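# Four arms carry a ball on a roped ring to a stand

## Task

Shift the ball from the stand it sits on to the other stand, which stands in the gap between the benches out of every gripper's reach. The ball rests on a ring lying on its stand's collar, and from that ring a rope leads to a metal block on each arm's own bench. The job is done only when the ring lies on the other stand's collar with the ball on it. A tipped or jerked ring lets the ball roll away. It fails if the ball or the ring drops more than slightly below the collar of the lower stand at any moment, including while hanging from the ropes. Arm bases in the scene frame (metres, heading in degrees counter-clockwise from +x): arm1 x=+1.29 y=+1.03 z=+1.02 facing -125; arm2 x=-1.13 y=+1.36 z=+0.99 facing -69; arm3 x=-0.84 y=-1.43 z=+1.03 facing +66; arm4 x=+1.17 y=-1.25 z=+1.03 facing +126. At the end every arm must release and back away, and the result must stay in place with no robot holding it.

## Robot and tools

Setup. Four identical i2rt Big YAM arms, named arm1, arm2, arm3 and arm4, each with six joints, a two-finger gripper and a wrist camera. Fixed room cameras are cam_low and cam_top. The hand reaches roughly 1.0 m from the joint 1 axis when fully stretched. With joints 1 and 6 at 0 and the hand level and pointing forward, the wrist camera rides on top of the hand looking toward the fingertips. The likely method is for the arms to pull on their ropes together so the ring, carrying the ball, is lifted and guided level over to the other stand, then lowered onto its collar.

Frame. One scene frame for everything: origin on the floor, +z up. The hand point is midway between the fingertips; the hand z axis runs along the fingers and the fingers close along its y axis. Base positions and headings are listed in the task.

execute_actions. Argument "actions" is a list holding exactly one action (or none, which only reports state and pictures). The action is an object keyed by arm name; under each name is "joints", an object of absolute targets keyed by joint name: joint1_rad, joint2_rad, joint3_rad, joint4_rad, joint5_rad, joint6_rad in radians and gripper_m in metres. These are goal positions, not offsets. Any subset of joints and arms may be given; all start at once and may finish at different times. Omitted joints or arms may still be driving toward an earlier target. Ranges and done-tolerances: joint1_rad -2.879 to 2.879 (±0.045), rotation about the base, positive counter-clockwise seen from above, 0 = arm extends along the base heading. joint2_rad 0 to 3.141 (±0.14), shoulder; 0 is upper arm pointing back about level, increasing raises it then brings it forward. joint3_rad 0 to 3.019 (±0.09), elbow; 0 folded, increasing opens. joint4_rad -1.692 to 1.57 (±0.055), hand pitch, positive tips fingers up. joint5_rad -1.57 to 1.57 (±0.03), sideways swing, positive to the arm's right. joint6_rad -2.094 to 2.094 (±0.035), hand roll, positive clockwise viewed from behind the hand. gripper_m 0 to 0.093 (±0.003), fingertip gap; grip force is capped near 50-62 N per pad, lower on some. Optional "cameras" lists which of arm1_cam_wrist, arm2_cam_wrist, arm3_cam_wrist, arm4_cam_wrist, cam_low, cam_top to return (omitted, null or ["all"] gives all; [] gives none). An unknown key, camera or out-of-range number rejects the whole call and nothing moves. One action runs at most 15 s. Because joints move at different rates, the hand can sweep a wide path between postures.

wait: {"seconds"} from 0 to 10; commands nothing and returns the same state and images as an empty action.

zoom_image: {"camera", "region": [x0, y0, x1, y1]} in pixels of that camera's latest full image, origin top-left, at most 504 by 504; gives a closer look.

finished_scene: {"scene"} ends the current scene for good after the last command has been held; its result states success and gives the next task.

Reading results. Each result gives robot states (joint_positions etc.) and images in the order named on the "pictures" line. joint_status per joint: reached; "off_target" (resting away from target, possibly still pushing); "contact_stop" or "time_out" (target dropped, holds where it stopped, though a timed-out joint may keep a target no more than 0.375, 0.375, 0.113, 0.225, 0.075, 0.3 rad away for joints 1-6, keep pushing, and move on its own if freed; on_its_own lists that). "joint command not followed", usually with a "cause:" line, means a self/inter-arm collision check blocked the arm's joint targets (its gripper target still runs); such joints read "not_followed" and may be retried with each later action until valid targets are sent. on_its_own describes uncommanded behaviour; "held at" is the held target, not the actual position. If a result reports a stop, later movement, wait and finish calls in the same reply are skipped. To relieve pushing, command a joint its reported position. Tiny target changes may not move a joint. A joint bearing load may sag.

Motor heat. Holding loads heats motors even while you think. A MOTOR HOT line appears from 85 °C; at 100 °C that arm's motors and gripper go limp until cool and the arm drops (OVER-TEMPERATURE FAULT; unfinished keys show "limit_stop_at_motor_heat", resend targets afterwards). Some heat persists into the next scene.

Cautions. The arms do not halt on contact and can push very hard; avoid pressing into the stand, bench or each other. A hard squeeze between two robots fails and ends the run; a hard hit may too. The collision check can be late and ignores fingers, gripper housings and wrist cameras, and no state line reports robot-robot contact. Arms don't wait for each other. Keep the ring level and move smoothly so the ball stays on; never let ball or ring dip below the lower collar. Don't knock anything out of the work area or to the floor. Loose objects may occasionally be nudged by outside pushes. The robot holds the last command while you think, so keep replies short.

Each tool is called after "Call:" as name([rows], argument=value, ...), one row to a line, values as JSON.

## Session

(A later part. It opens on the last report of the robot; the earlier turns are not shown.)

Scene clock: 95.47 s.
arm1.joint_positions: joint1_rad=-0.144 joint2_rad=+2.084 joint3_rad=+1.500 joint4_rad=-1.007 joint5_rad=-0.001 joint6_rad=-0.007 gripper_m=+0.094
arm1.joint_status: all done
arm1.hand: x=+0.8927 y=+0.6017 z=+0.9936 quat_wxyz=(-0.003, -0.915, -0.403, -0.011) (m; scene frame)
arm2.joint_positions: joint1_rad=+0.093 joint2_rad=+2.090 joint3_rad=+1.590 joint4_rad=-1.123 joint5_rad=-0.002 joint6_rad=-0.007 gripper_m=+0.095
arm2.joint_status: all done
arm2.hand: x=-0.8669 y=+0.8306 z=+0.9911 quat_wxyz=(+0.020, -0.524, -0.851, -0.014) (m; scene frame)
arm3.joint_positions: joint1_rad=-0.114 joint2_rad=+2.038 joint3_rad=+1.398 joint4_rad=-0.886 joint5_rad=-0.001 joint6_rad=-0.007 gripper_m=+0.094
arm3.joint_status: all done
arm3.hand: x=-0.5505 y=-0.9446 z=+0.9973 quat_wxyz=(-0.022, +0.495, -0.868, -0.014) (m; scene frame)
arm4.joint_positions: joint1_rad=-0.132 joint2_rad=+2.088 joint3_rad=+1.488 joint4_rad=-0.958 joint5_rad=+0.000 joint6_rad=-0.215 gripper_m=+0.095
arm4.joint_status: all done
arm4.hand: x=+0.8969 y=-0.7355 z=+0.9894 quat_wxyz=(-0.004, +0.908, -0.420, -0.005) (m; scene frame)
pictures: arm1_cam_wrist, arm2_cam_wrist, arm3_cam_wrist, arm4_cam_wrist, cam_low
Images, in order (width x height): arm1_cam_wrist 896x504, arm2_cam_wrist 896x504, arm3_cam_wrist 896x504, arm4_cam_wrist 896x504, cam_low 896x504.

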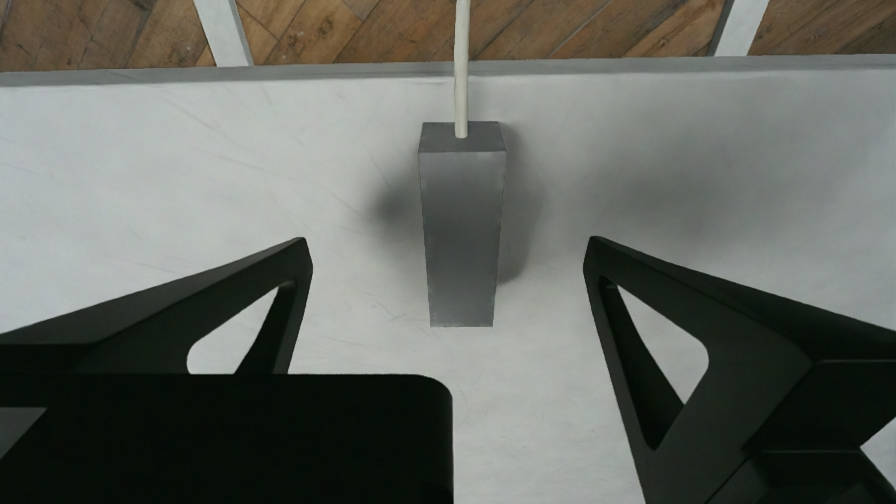

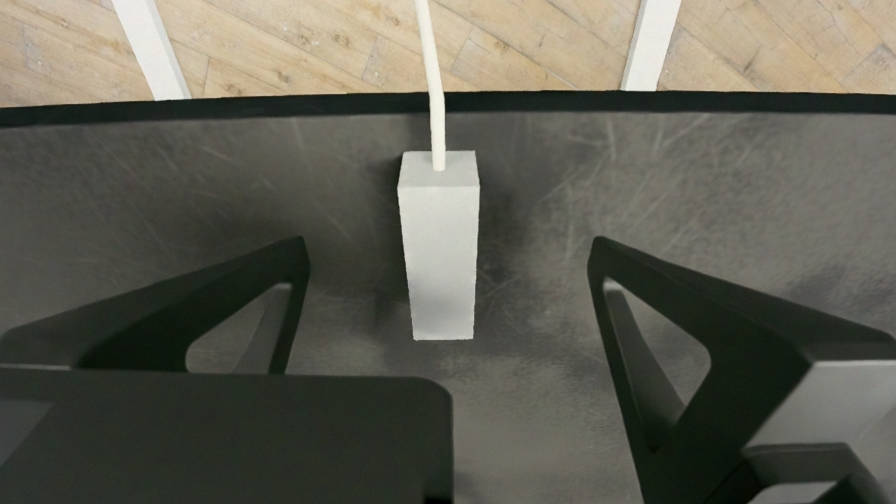

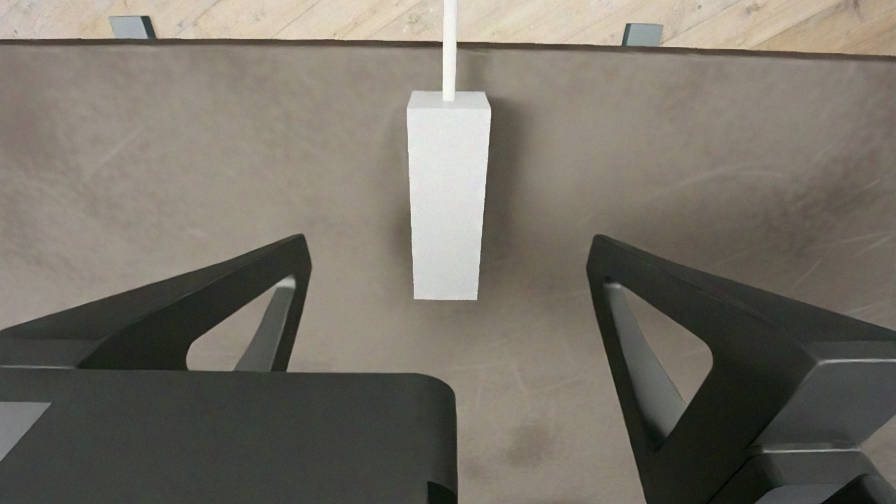

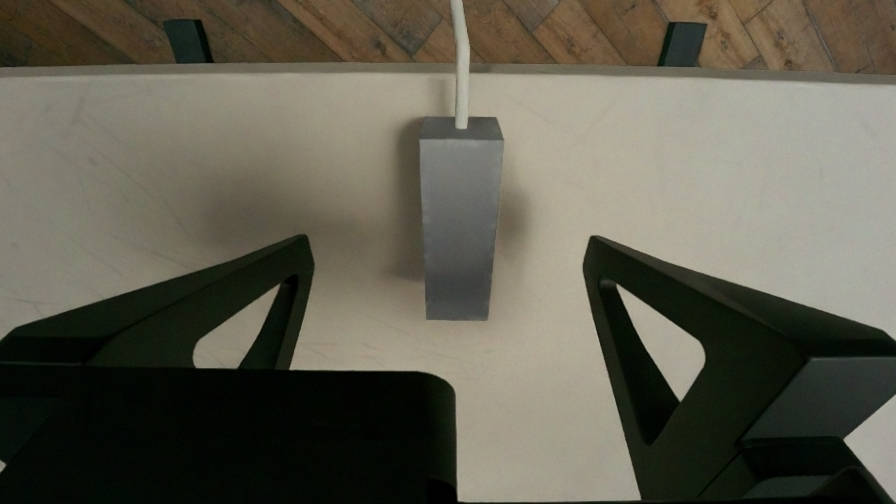

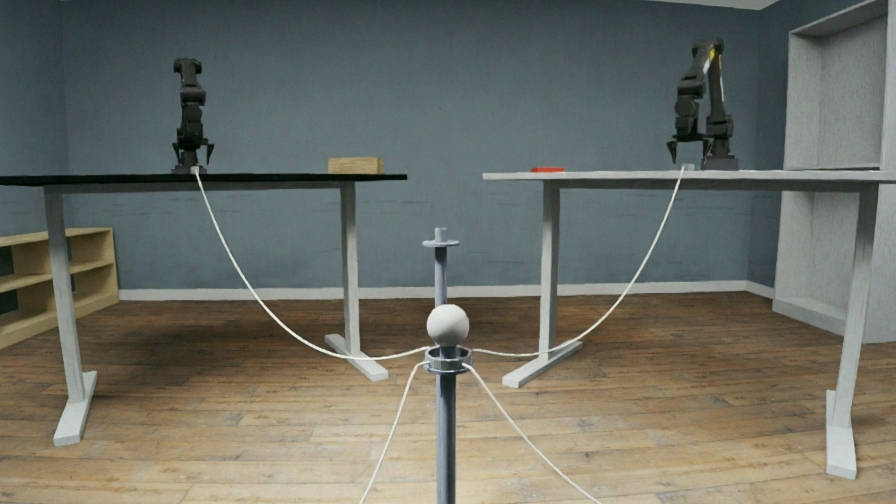

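Call:
execute_actions([
  {"arm1":{"joints":{"joint2_rad":2.128,"joint4_rad":-0.97}},"arm2":{"joints":{"joint2_rad":2.145}},"arm3":{"joints":{"joint2_rad":2.105,"joint4_rad":-0.8}},"arm4":{"joints":{"joint2_rad":2.15,"joint4_rad":-0.91}}},
], cameras=["arm1_cam_wrist","arm2_cam_wrist","arm3_cam_wrist","arm4_cam_wrist","cam_low"])

Call:
zoom_image(camera="cam_low", region=[630, 120, 750, 190])

Call:
zoom_image(camera="cam_low", region=[140, 120, 260, 190])

Scene clock: 104.67 s.
arm1.joint_positions: joint1_rad=-0.144 joint2_rad=+2.107 joint3_rad=+1.500 joint4_rad=-0.989 joint5_rad=-0.001 joint6_rad=-0.007 gripper_m=+0.094
arm1.joint_status: all done
arm1.hand: x=+0.8924 y=+0.6012 z=+0.9805 quat_wxyz=(-0.002, -0.915, -0.403, -0.014) (m; scene frame)
arm2.joint_positions: joint1_rad=+0.093 joint2_rad=+2.128 joint3_rad=+1.590 joint4_rad=-1.123 joint5_rad=-0.002 joint6_rad=-0.007 gripper_m=+0.095
arm2.joint_status: all done
arm2.hand: x=-0.8693 y=+0.8355 z=+0.9697 quat_wxyz=(+0.036, -0.524, -0.851, -0.024) (m; scene frame)
arm3.joint_positions: joint1_rad=-0.114 joint2_rad=+2.074 joint3_rad=+1.398 joint4_rad=-0.809 joint5_rad=-0.001 joint6_rad=-0.007 gripper_m=+0.094
arm3.joint_status: all done
arm3.hand: x=-0.5441 y=-0.9339 z=+0.9785 quat_wxyz=(-0.039, +0.495, -0.868, -0.023) (m; scene frame)
arm4.joint_positions: joint1_rad=-0.132 joint2_rad=+2.132 joint3_rad=+1.488 joint4_rad=-0.920 joint5_rad=+0.000 joint6_rad=-0.215 gripper_m=+0.095
arm4.joint_status: all done
arm4.hand: x=+0.8963 y=-0.7342 z=+0.9642 quat_wxyz=(-0.002, +0.908, -0.420, -0.002) (m; scene frame)
pictures: arm1_cam_wrist, arm2_cam_wrist, arm3_cam_wrist, arm4_cam_wrist, cam_low
Images, in order (width x height): arm1_cam_wrist 896x504, arm2_cam_wrist 896x504, arm3_cam_wrist 896x504, arm4_cam_wrist 896x504, cam_low 896x504.

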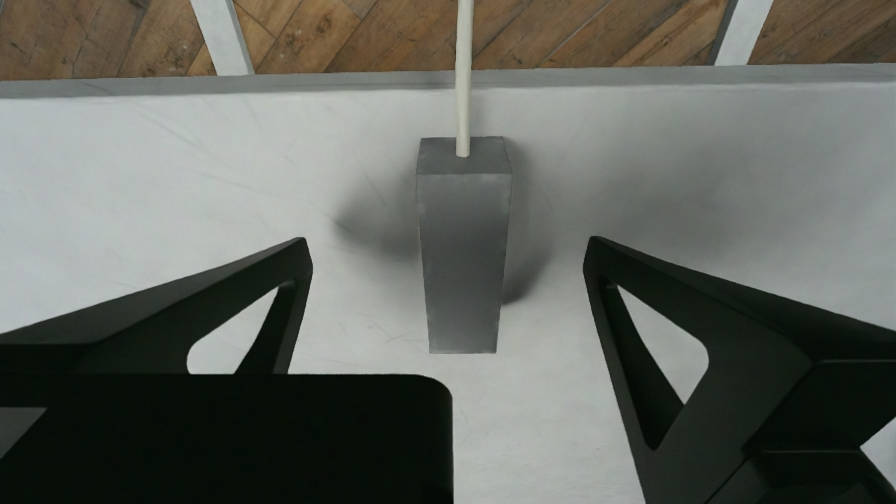

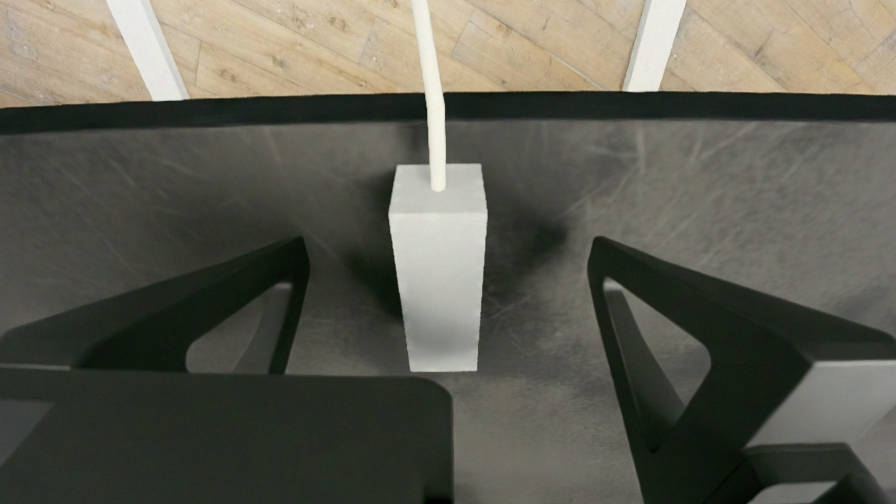

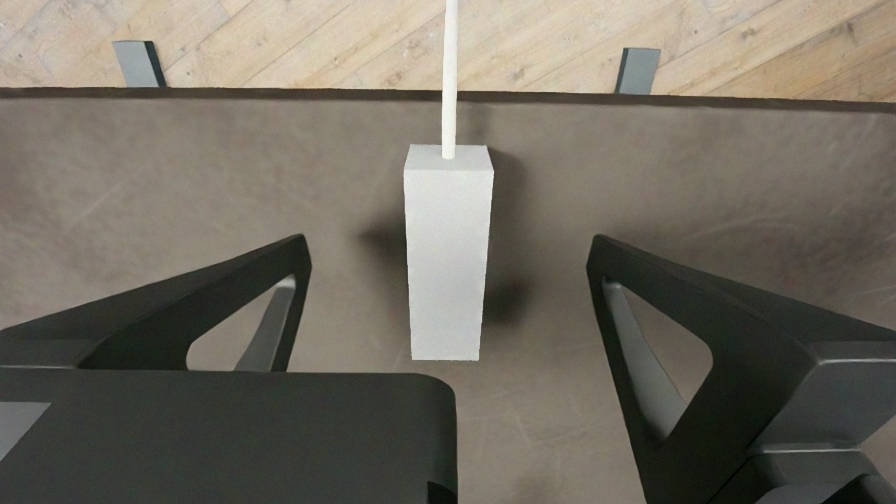

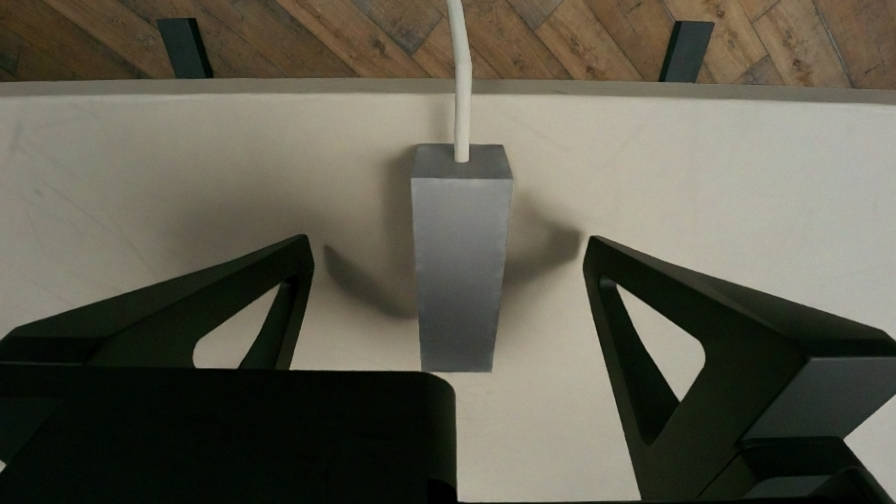

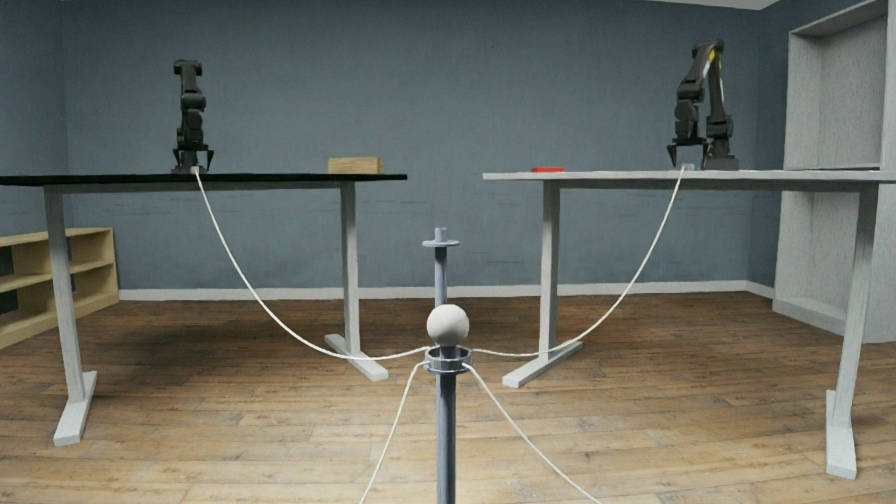

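Region (630, 120, 750, 190) of cam_low's 896x504 image, scaled by 4.200, with more detail than that image has; it fills the top 294 rows of this view, and the rest is white.

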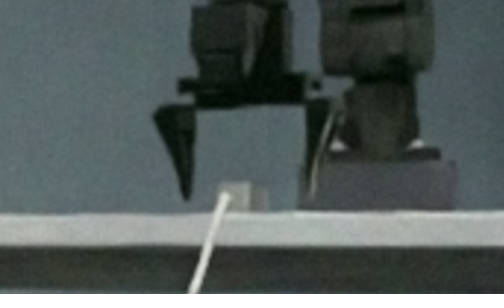

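Region (140, 120, 260, 190) of cam_low's 896x504 image, scaled by 4.200, with more detail than that image has; it fills the top 294 rows of this view, and the rest is white.

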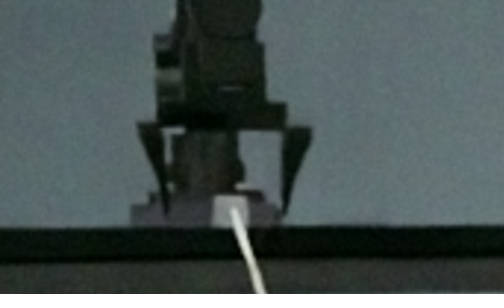

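Call:
execute_actions([
  {"arm1":{"joints":{"joint2_rad":2.138,"gripper_m":0.05}},"arm2":{"joints":{"joint4_rad":-1.15,"gripper_m":0.05}},"arm3":{"joints":{"joint2_rad":2.122,"gripper_m":0.05}},"arm4":{"joints":{"gripper_m":0.05}}},
], cameras=[])

Scene clock: 119.60 s.
arm1.joint_positions: joint1_rad=-0.144 joint2_rad=+2.113 joint3_rad=+1.500 joint4_rad=-0.989 joint5_rad=-0.001 joint6_rad=-0.007 gripper_m=+0.050
arm1.joint_status: all done
arm1.hand: x=+0.8931 y=+0.6018 z=+0.9775 quat_wxyz=(-0.001, -0.915, -0.403, -0.016) (m; scene frame)
arm2.joint_positions: joint1_rad=+0.093 joint2_rad=+2.128 joint3_rad=+1.590 joint4_rad=-1.136 joint5_rad=-0.002 joint6_rad=-0.007 gripper_m=+0.050
arm2.joint_status: all done
arm2.hand: x=-0.8707 y=+0.8383 z=+0.9700 quat_wxyz=(+0.042, -0.524, -0.850, -0.028) (m; scene frame)
arm3.joint_positions: joint1_rad=-0.114 joint2_rad=+2.084 joint3_rad=+1.398 joint4_rad=-0.809 joint5_rad=-0.001 joint6_rad=-0.007 gripper_m=+0.050
arm3.joint_status: all done
arm3.hand: x=-0.5450 y=-0.9353 z=+0.9729 quat_wxyz=(-0.035, +0.495, -0.868, -0.021) (m; scene frame)
arm4.joint_positions: joint1_rad=-0.132 joint2_rad=+2.132 joint3_rad=+1.488 joint4_rad=-0.920 joint5_rad=+0.000 joint6_rad=-0.215 gripper_m=+0.050
arm4.joint_status: all done
arm4.hand: x=+0.8963 y=-0.7342 z=+0.9642 quat_wxyz=(-0.002, +0.908, -0.420, -0.002) (m; scene frame)
pictures: none
No camera images: the call's "cameras" was empty. Leave "cameras" out to get every camera's image.

Call:
execute_actions([
  {"arm1":{"joints":{"gripper_m":0.012}},"arm2":{"joints":{"gripper_m":0.012}},"arm3":{"joints":{"joint2_rad":2.13,"gripper_m":0.012}},"arm4":{"joints":{"gripper_m":0.012}}},
])

Call:
zoom_image(camera="cam_low", region=[370, 210, 530, 400])

Call:
zoom_image(camera="cam_top", region=[410, 200, 510, 300])

Scene clock: 125.13 s.
arm1.joint_positions: joint1_rad=-0.144 joint2_rad=+2.113 joint3_rad=+1.500 joint4_rad=-0.988 joint5_rad=+0.000 joint6_rad=-0.006 gripper_m=+0.025
arm1.joint_status: gripper_m off_target (ended at +0.025, target +0.012)
arm1.hand: x=+0.8927 y=+0.6019 z=+0.9775 quat_wxyz=(+0.000, -0.915, -0.402, -0.016) (m; scene frame)
arm2.joint_positions: joint1_rad=+0.093 joint2_rad=+2.128 joint3_rad=+1.590 joint4_rad=-1.136 joint5_rad=-0.001 joint6_rad=-0.006 gripper_m=+0.025
arm2.joint_status: gripper_m off_target (ended at +0.025, target +0.012)
arm2.hand: x=-0.8708 y=+0.8382 z=+0.9700 quat_wxyz=(+0.042, -0.524, -0.850, -0.027) (m; scene frame)
arm3.joint_positions: joint1_rad=-0.114 joint2_rad=+2.087 joint3_rad=+1.398 joint4_rad=-0.808 joint5_rad=-0.001 joint6_rad=-0.007 gripper_m=+0.024
arm3.joint_status: gripper_m off_target (ended at +0.024, target +0.012); the others done
arm3.hand: x=-0.5453 y=-0.9358 z=+0.9712 quat_wxyz=(-0.034, +0.495, -0.868, -0.020) (m; scene frame)
arm4.joint_positions: joint1_rad=-0.132 joint2_rad=+2.132 joint3_rad=+1.488 joint4_rad=-0.919 joint5_rad=+0.000 joint6_rad=-0.215 gripper_m=+0.025
arm4.joint_status: gripper_m off_target (ended at +0.025, target +0.012)
arm4.hand: x=+0.8963 y=-0.7342 z=+0.9642 quat_wxyz=(-0.002, +0.908, -0.419, -0.002) (m; scene frame)
pictures: arm1_cam_wrist, arm2_cam_wrist, arm3_cam_wrist, arm4_cam_wrist, cam_low, cam_top
Images, in order (width x height): arm1_cam_wrist 896x504, arm2_cam_wrist 896x504, arm3_cam_wrist 896x504, arm4_cam_wrist 896x504, cam_low 896x504, cam_top 896x504.

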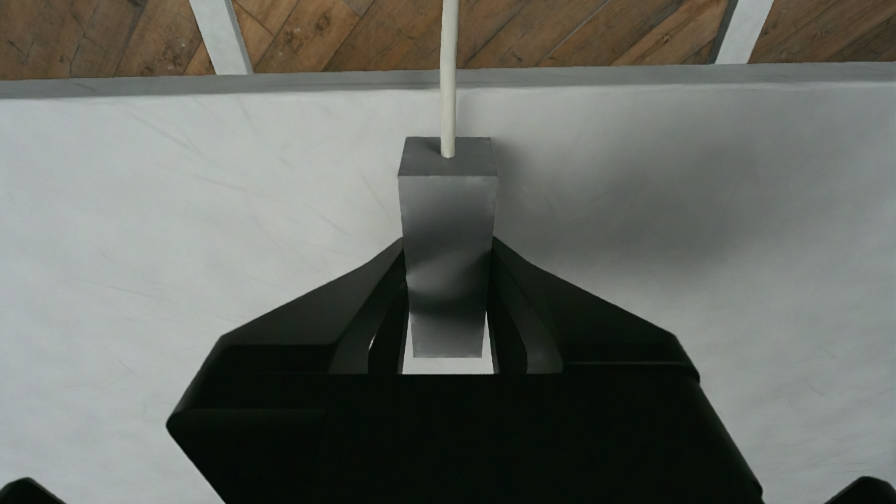

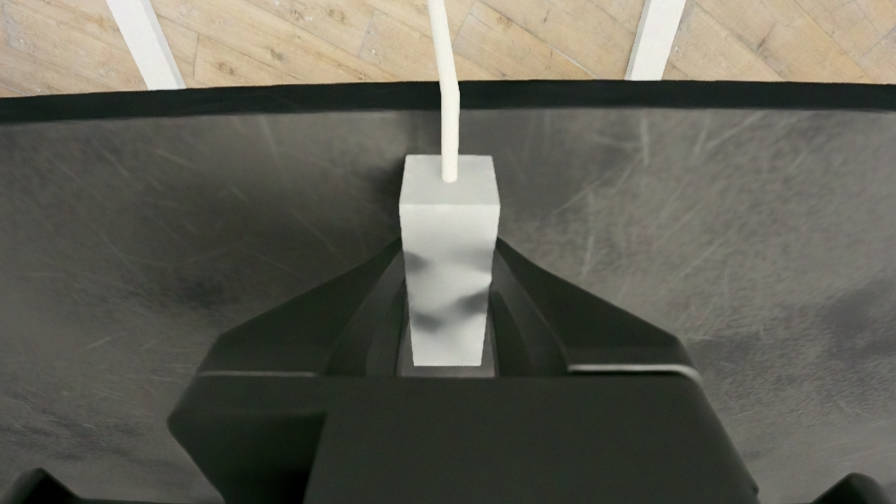

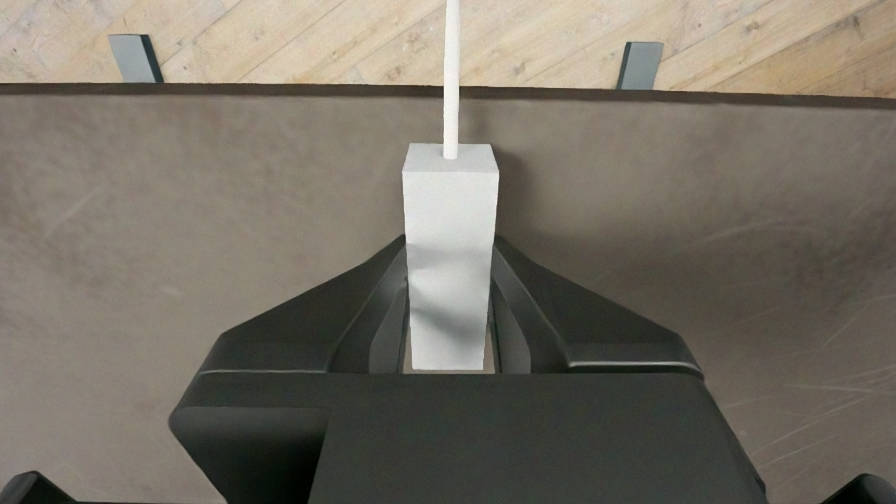

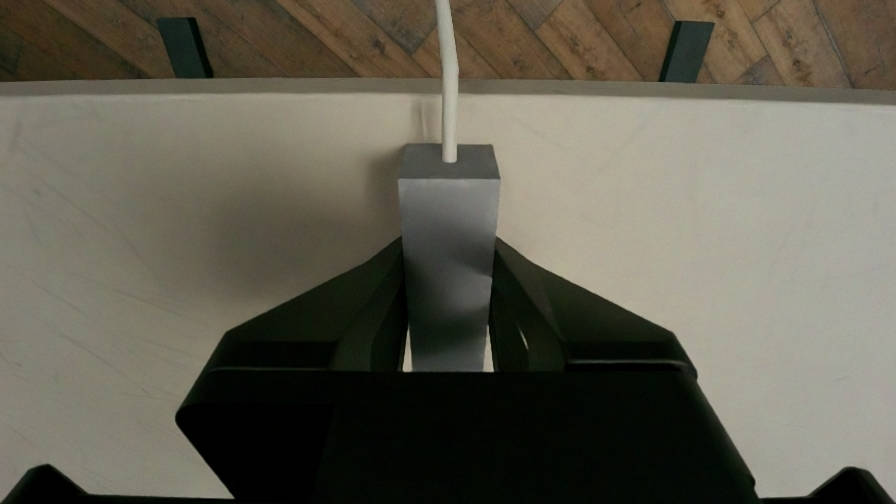

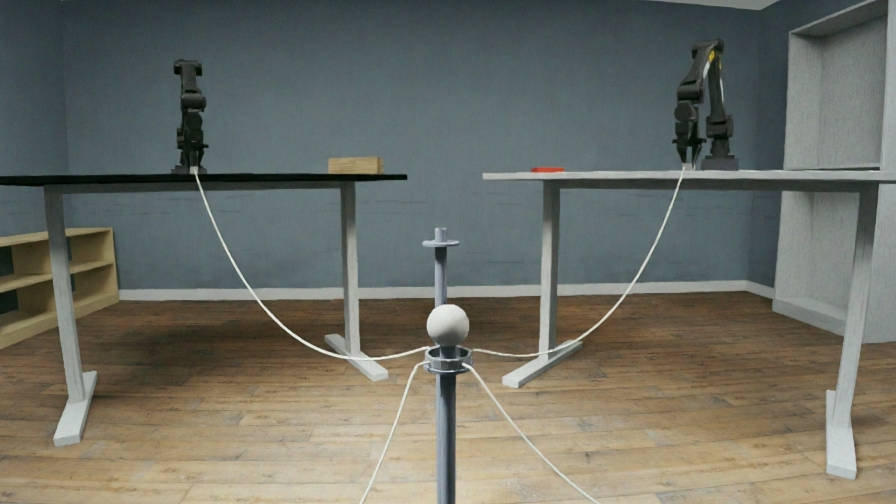

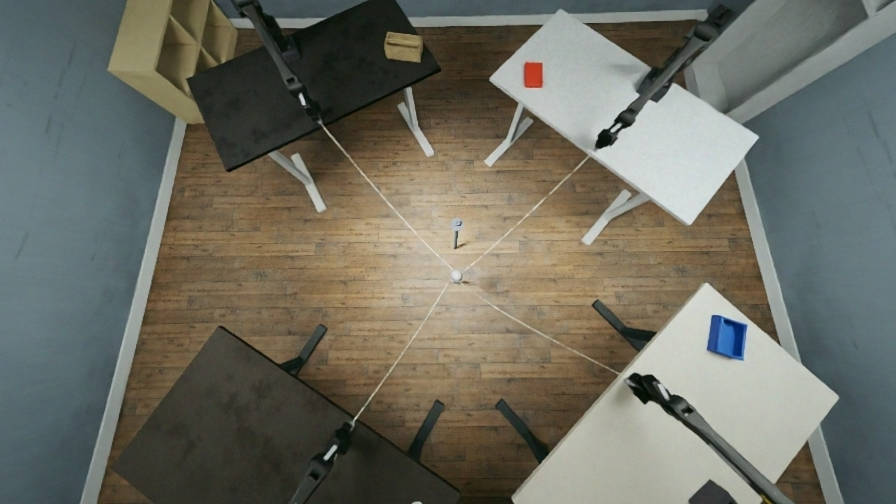

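Region (370, 210, 530, 400) of cam_low's 896x504 image, scaled by 2.653, with more detail than that image has; it fills the left 424 columns of this view, and the rest is white.

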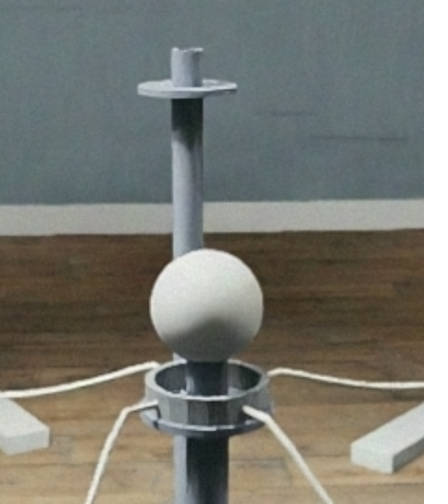

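Region (410, 200, 510, 300) of cam_top's 896x504 image, scaled by 5.040, with more detail than that image has.

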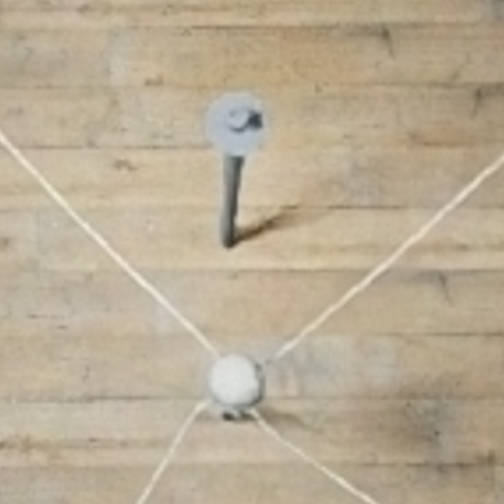

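Call:
execute_actions([
  {"arm1":{"joints":{"joint2_rad":1.855,"joint3_rad":1.61,"joint4_rad":-1.3}},"arm2":{"joints":{"joint2_rad":1.738,"joint3_rad":1.655,"joint4_rad":-1.53}},"arm3":{"joints":{"joint2_rad":1.8}},"arm4":{"joints":{"joint2_rad":1.85}}},
], cameras=[])

Call:
execute_actions([
  {"arm3":{"joints":{"joint2_rad":1.354,"joint3_rad":0.99,"joint4_rad":-1.19}},"arm4":{"joints":{"joint1_rad":-0.05,"joint2_rad":1.46,"joint3_rad":1.095,"joint4_rad":-1.19}}},
])

Scene clock: 184.03 s.
arm1.joint_positions: joint1_rad=-0.144 joint2_rad=+1.850 joint3_rad=+1.595 joint4_rad=-1.280 joint5_rad=+0.000 joint6_rad=-0.006 gripper_m=+0.025
arm1.joint_status: all done
arm1.hand: x=+0.8984 y=+0.6115 z=+1.1568 quat_wxyz=(-0.014, -0.915, -0.402, +0.015) (m; scene frame)
arm2.joint_positions: joint1_rad=+0.093 joint2_rad=+1.742 joint3_rad=+1.651 joint4_rad=-1.505 joint5_rad=-0.003 joint6_rad=-0.007 gripper_m=+0.025
arm2.joint_status: all done
arm2.hand: x=-0.8953 y=+0.8882 z=+1.2057 quat_wxyz=(+0.008, -0.524, -0.851, -0.007) (m; scene frame)
arm3.joint_positions: joint1_rad=-0.114 joint2_rad=+1.781 joint3_rad=+1.402 joint4_rad=-0.806 joint5_rad=-0.001 joint6_rad=-0.007 gripper_m=+0.024
arm3.joint_status: all done
arm3.hand: x=-0.5281 y=-0.9079 z=+1.1504 quat_wxyz=(-0.169, +0.486, -0.852, -0.096) (m; scene frame)
arm4.joint_positions: joint1_rad=-0.132 joint2_rad=+1.837 joint3_rad=+1.488 joint4_rad=-0.919 joint5_rad=+0.000 joint6_rad=-0.215 gripper_m=+0.025
arm4.joint_status: all done
arm4.hand: x=+0.8814 y=-0.7065 z=+1.1373 quat_wxyz=(-0.091, +0.897, -0.415, -0.120) (m; scene frame)
pictures: none
No camera images: the call's "cameras" was empty. Leave "cameras" out to get every camera's image.

Scene clock: 185.27 s.
arm1.joint_positions: joint1_rad=-0.144 joint2_rad=+1.850 joint3_rad=+1.595 joint4_rad=-1.280 joint5_rad=+0.000 joint6_rad=-0.006 gripper_m=+0.025
arm1.joint_status: not commanded
arm1.hand: x=+0.8984 y=+0.6115 z=+1.1568 quat_wxyz=(-0.014, -0.915, -0.402, +0.015) (m; scene frame)
arm2.joint_positions: joint1_rad=+0.093 joint2_rad=+1.742 joint3_rad=+1.651 joint4_rad=-1.505 joint5_rad=-0.003 joint6_rad=-0.007 gripper_m=+0.025
arm2.joint_status: not commanded
arm2.hand: x=-0.8953 y=+0.8882 z=+1.2057 quat_wxyz=(+0.008, -0.524, -0.851, -0.007) (m; scene frame)
arm3.joint_positions: joint1_rad=-0.114 joint2_rad=+1.344 joint3_rad=+0.992 joint4_rad=-1.186 joint5_rad=-0.001 joint6_rad=-0.007 gripper_m=+0.024
arm3.joint_status: all done
arm3.hand: x=-0.6544 y=-1.1180 z=+1.1689 quat_wxyz=(-0.016, +0.495, -0.869, -0.010) (m; scene frame)
arm4.joint_positions: joint1_rad=-0.045 joint2_rad=+1.460 joint3_rad=+1.096 joint4_rad=-1.187 joint5_rad=-0.001 joint6_rad=-0.216 gripper_m=+0.025
arm4.joint_status: all done
arm4.hand: x=+0.9492 y=-0.9100 z=+1.1577 quat_wxyz=(-0.005, +0.925, -0.379, -0.008) (m; scene frame)
pictures: arm1_cam_wrist, arm2_cam_wrist, arm3_cam_wrist, arm4_cam_wrist, cam_low, cam_top
Images, in order (width x height): arm1_cam_wrist 896x504, arm2_cam_wrist 896x504, arm3_cam_wrist 896x504, arm4_cam_wrist 896x504, cam_low 896x504, cam_top 896x504.

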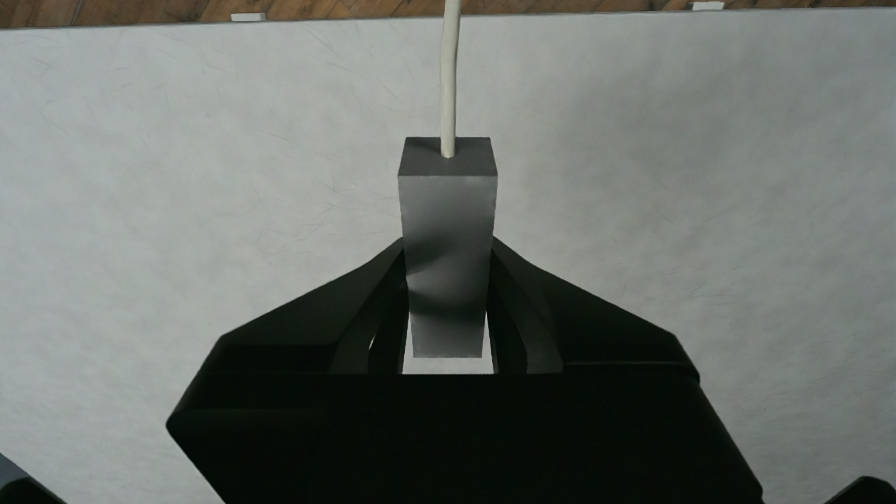

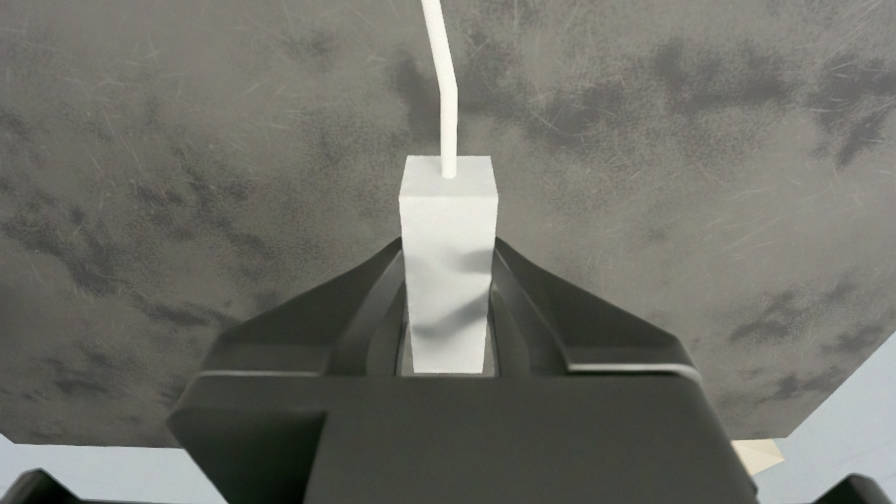

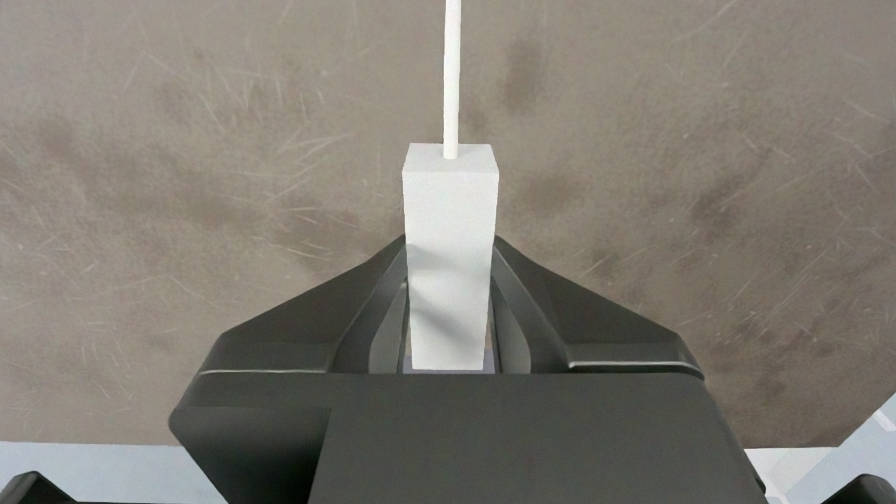

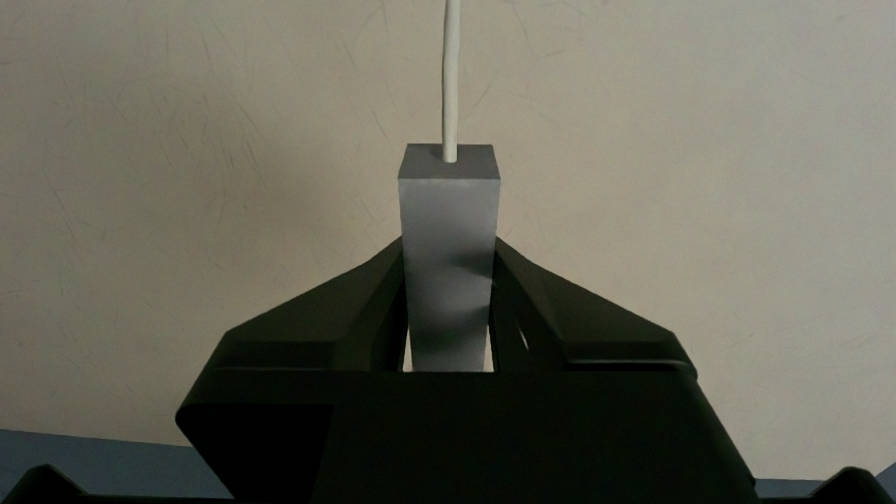

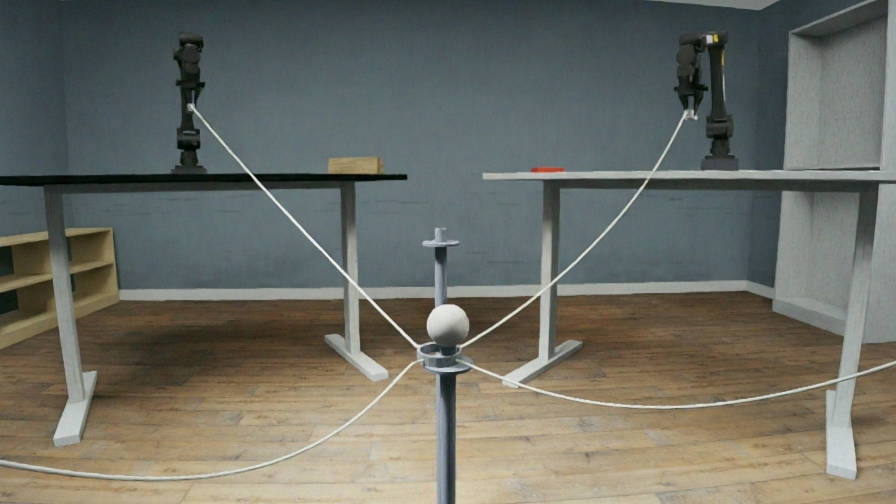

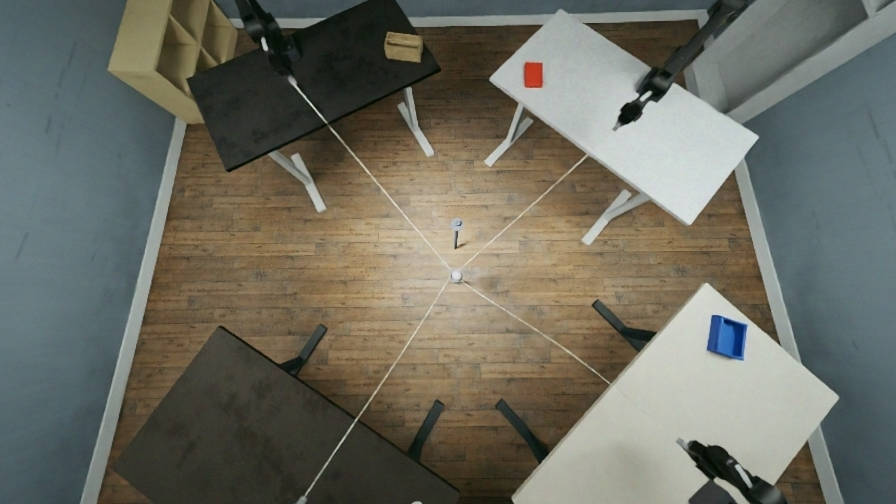

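Call:
execute_actions([
  {"arm2":{"joints":{"joint4_rad":-1.41}},"arm3":{"joints":{"joint4_rad":-1.32}},"arm4":{"joints":{"joint4_rad":-1.3}}},
], cameras=["cam_low"])

Scene clock: 191.63 s.
arm1.joint_positions: joint1_rad=-0.144 joint2_rad=+1.850 joint3_rad=+1.595 joint4_rad=-1.280 joint5_rad=+0.000 joint6_rad=-0.006 gripper_m=+0.025
arm1.joint_status: not commanded
arm1.hand: x=+0.8984 y=+0.6115 z=+1.1568 quat_wxyz=(-0.014, -0.915, -0.402, +0.015) (m; scene frame)
arm2.joint_positions: joint1_rad=+0.093 joint2_rad=+1.742 joint3_rad=+1.651 joint4_rad=-1.425 joint5_rad=-0.002 joint6_rad=-0.007 gripper_m=+0.025
arm2.joint_status: all done
arm2.hand: x=-0.8867 y=+0.8703 z=+1.2060 quat_wxyz=(-0.026, -0.524, -0.851, +0.014) (m; scene frame)
arm3.joint_positions: joint1_rad=-0.114 joint2_rad=+1.344 joint3_rad=+0.992 joint4_rad=-1.311 joint5_rad=-0.001 joint6_rad=-0.007 gripper_m=+0.024
arm3.joint_status: all done
arm3.hand: x=-0.6703 y=-1.1444 z=+1.1697 quat_wxyz=(+0.039, +0.495, -0.868, +0.020) (m; scene frame)
arm4.joint_positions: joint1_rad=-0.045 joint2_rad=+1.460 joint3_rad=+1.096 joint4_rad=-1.291 joint5_rad=-0.001 joint6_rad=-0.216 gripper_m=+0.025
arm4.joint_status: all done
arm4.hand: x=+0.9631 y=-0.9313 z=+1.1586 quat_wxyz=(+0.024, +0.924, -0.379, +0.035) (m; scene frame)
pictures: cam_low
Images, in order (width x height): cam_low 896x504.

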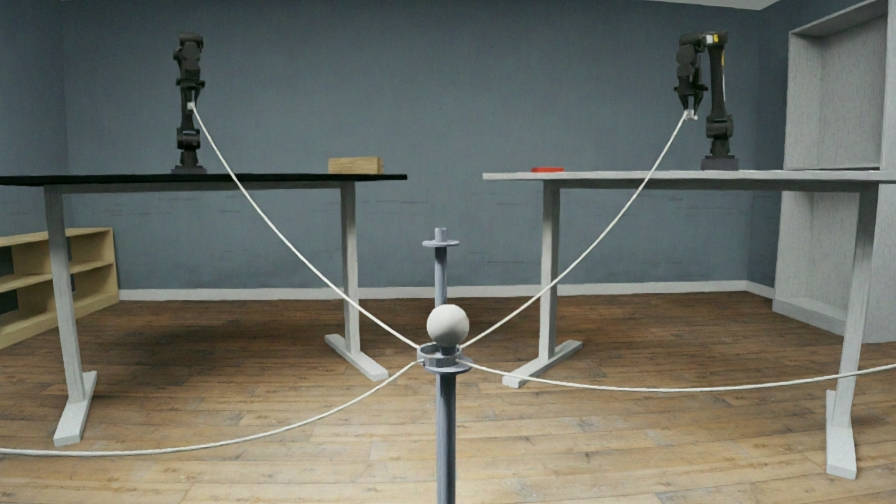

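Call:
execute_actions([
  {"arm3":{"joints":{"joint4_rad":-1.43}},"arm4":{"joints":{"joint4_rad":-1.41}}},
], cameras=["cam_low"])

Scene clock: 195.10 s.
arm1.joint_positions: joint1_rad=-0.144 joint2_rad=+1.850 joint3_rad=+1.595 joint4_rad=-1.280 joint5_rad=+0.000 joint6_rad=-0.006 gripper_m=+0.025
arm1.joint_status: not commanded
arm1.hand: x=+0.8984 y=+0.6115 z=+1.1568 quat_wxyz=(-0.014, -0.915, -0.402, +0.015) (m; scene frame)
arm2.joint_positions: joint1_rad=+0.093 joint2_rad=+1.742 joint3_rad=+1.651 joint4_rad=-1.425 joint5_rad=-0.002 joint6_rad=-0.007 gripper_m=+0.025
arm2.joint_status: not commanded
arm2.hand: x=-0.8867 y=+0.8703 z=+1.2060 quat_wxyz=(-0.026, -0.524, -0.851, +0.014) (m; scene frame)
arm3.joint_positions: joint1_rad=-0.114 joint2_rad=+1.344 joint3_rad=+0.992 joint4_rad=-1.419 joint5_rad=-0.001 joint6_rad=-0.007 gripper_m=+0.024
arm3.joint_status: all done
arm3.hand: x=-0.6839 y=-1.1670 z=+1.1735 quat_wxyz=(+0.086, +0.493, -0.865, +0.047) (m; scene frame)
arm4.joint_positions: joint1_rad=-0.045 joint2_rad=+1.460 joint3_rad=+1.096 joint4_rad=-1.399 joint5_rad=-0.001 joint6_rad=-0.216 gripper_m=+0.025
arm4.joint_status: all done
arm4.hand: x=+0.9774 y=-0.9533 z=+1.1622 quat_wxyz=(+0.055, +0.921, -0.378, +0.079) (m; scene frame)
pictures: cam_low
Images, in order (width x height): cam_low 896x504.

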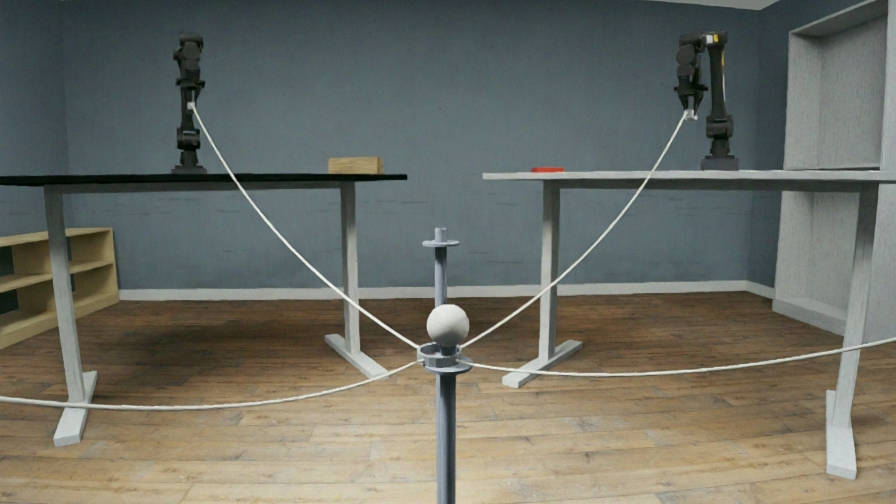

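Call:
execute_actions([
  {"arm3":{"joints":{"joint2_rad":1.285,"joint3_rad":0.94}},"arm4":{"joints":{"joint2_rad":1.365,"joint3_rad":1.04}}},
], cameras=["cam_low"])

Scene clock: 204.60 s.
arm1.joint_positions: joint1_rad=-0.144 joint2_rad=+1.850 joint3_rad=+1.595 joint4_rad=-1.280 joint5_rad=+0.000 joint6_rad=-0.006 gripper_m=+0.025
arm1.joint_status: not commanded
arm1.hand: x=+0.8984 y=+0.6115 z=+1.1568 quat_wxyz=(-0.014, -0.915, -0.402, +0.015) (m; scene frame)
arm2.joint_positions: joint1_rad=+0.093 joint2_rad=+1.742 joint3_rad=+1.651 joint4_rad=-1.425 joint5_rad=-0.002 joint6_rad=-0.007 gripper_m=+0.025
arm2.joint_status: not commanded
arm2.hand: x=-0.8867 y=+0.8703 z=+1.2060 quat_wxyz=(-0.026, -0.524, -0.851, +0.014) (m; scene frame)
arm3.joint_positions: joint1_rad=-0.114 joint2_rad=+1.298 joint3_rad=+0.937 joint4_rad=-1.422 joint5_rad=-0.001 joint6_rad=-0.007 gripper_m=+0.024
arm3.joint_status: all done
arm3.hand: x=-0.6951 y=-1.1856 z=+1.1695 quat_wxyz=(+0.091, +0.493, -0.864, +0.050) (m; scene frame)
arm4.joint_positions: joint1_rad=-0.045 joint2_rad=+1.383 joint3_rad=+1.036 joint4_rad=-1.402 joint5_rad=-0.001 joint6_rad=-0.216 gripper_m=+0.025
arm4.joint_status: all done
arm4.hand: x=+0.9907 y=-0.9738 z=+1.1682 quat_wxyz=(+0.052, +0.921, -0.378, +0.074) (m; scene frame)
pictures: cam_low
Images, in order (width x height): cam_low 896x504.

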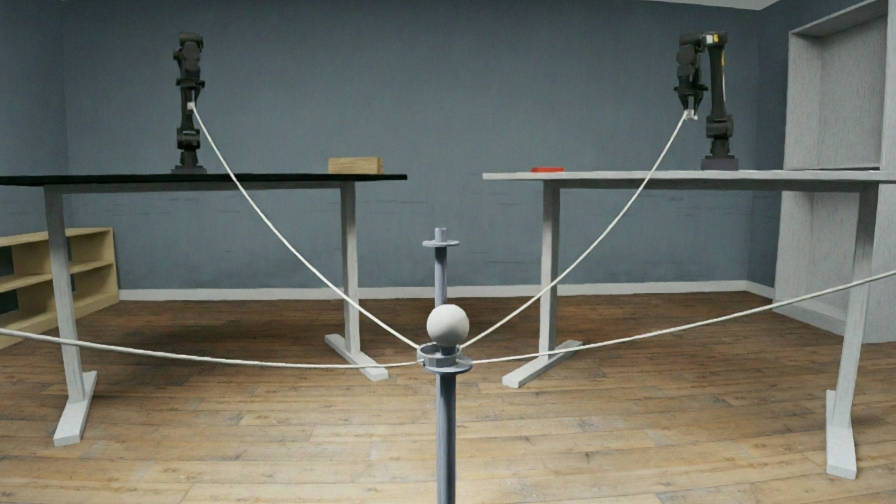

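Call:
execute_actions([
  {"arm4":{"joints":{"joint2_rad":1.33,"joint4_rad":-1.49}}},
], cameras=["cam_low"])

Call:
zoom_image(camera="cam_low", region=[370, 290, 530, 390])

Scene clock: 208.57 s.
arm1.joint_positions: joint1_rad=-0.144 joint2_rad=+1.850 joint3_rad=+1.595 joint4_rad=-1.280 joint5_rad=+0.000 joint6_rad=-0.006 gripper_m=+0.025
arm1.joint_status: not commanded
arm1.hand: x=+0.8984 y=+0.6115 z=+1.1568 quat_wxyz=(-0.014, -0.915, -0.402, +0.015) (m; scene frame)
arm2.joint_positions: joint1_rad=+0.093 joint2_rad=+1.742 joint3_rad=+1.651 joint4_rad=-1.417 joint5_rad=-0.002 joint6_rad=-0.007 gripper_m=+0.025
arm2.joint_status: not commanded
arm2.hand: x=-0.8858 y=+0.8686 z=+1.2062 quat_wxyz=(-0.029, -0.524, -0.851, +0.017) (m; scene frame)
arm3.joint_positions: joint1_rad=-0.114 joint2_rad=+1.298 joint3_rad=+0.937 joint4_rad=-1.422 joint5_rad=-0.001 joint6_rad=-0.007 gripper_m=+0.024
arm3.joint_status: not commanded
arm3.hand: x=-0.6951 y=-1.1856 z=+1.1695 quat_wxyz=(+0.091, +0.493, -0.864, +0.050) (m; scene frame)
arm4.joint_positions: joint1_rad=-0.045 joint2_rad=+1.356 joint3_rad=+1.036 joint4_rad=-1.473 joint5_rad=-0.001 joint6_rad=-0.216 gripper_m=+0.025
arm4.joint_status: all done
arm4.hand: x=+1.0003 y=-0.9885 z=+1.1800 quat_wxyz=(+0.064, +0.919, -0.377, +0.092) (m; scene frame)
pictures: cam_low
Images, in order (width x height): cam_low 896x504.

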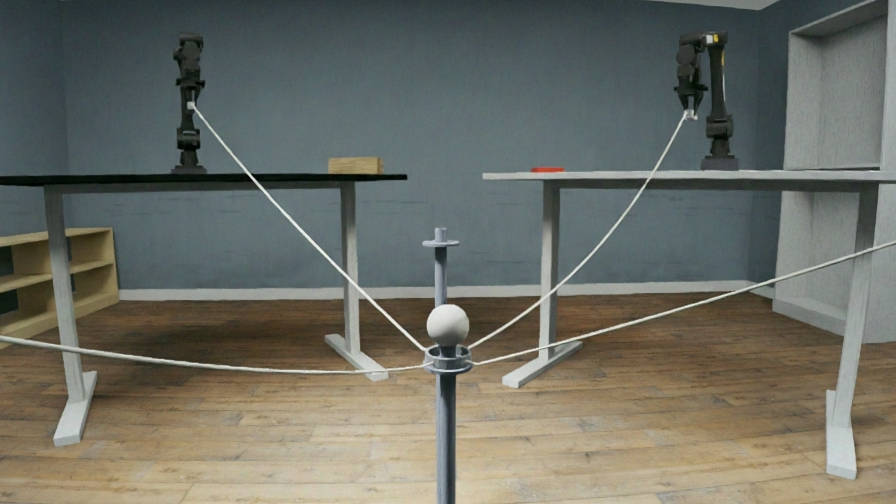

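Region (370, 290, 530, 390) of cam_low's 896x504 image, scaled by 3.150, with more detail than that image has; it fills the top 315 rows of this view, and the rest is white.

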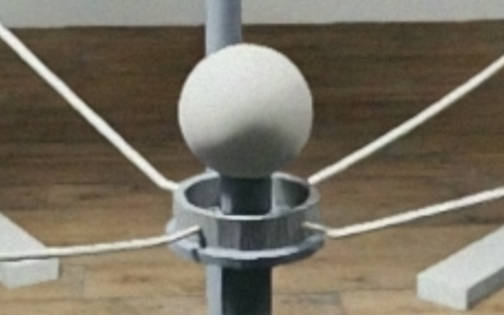

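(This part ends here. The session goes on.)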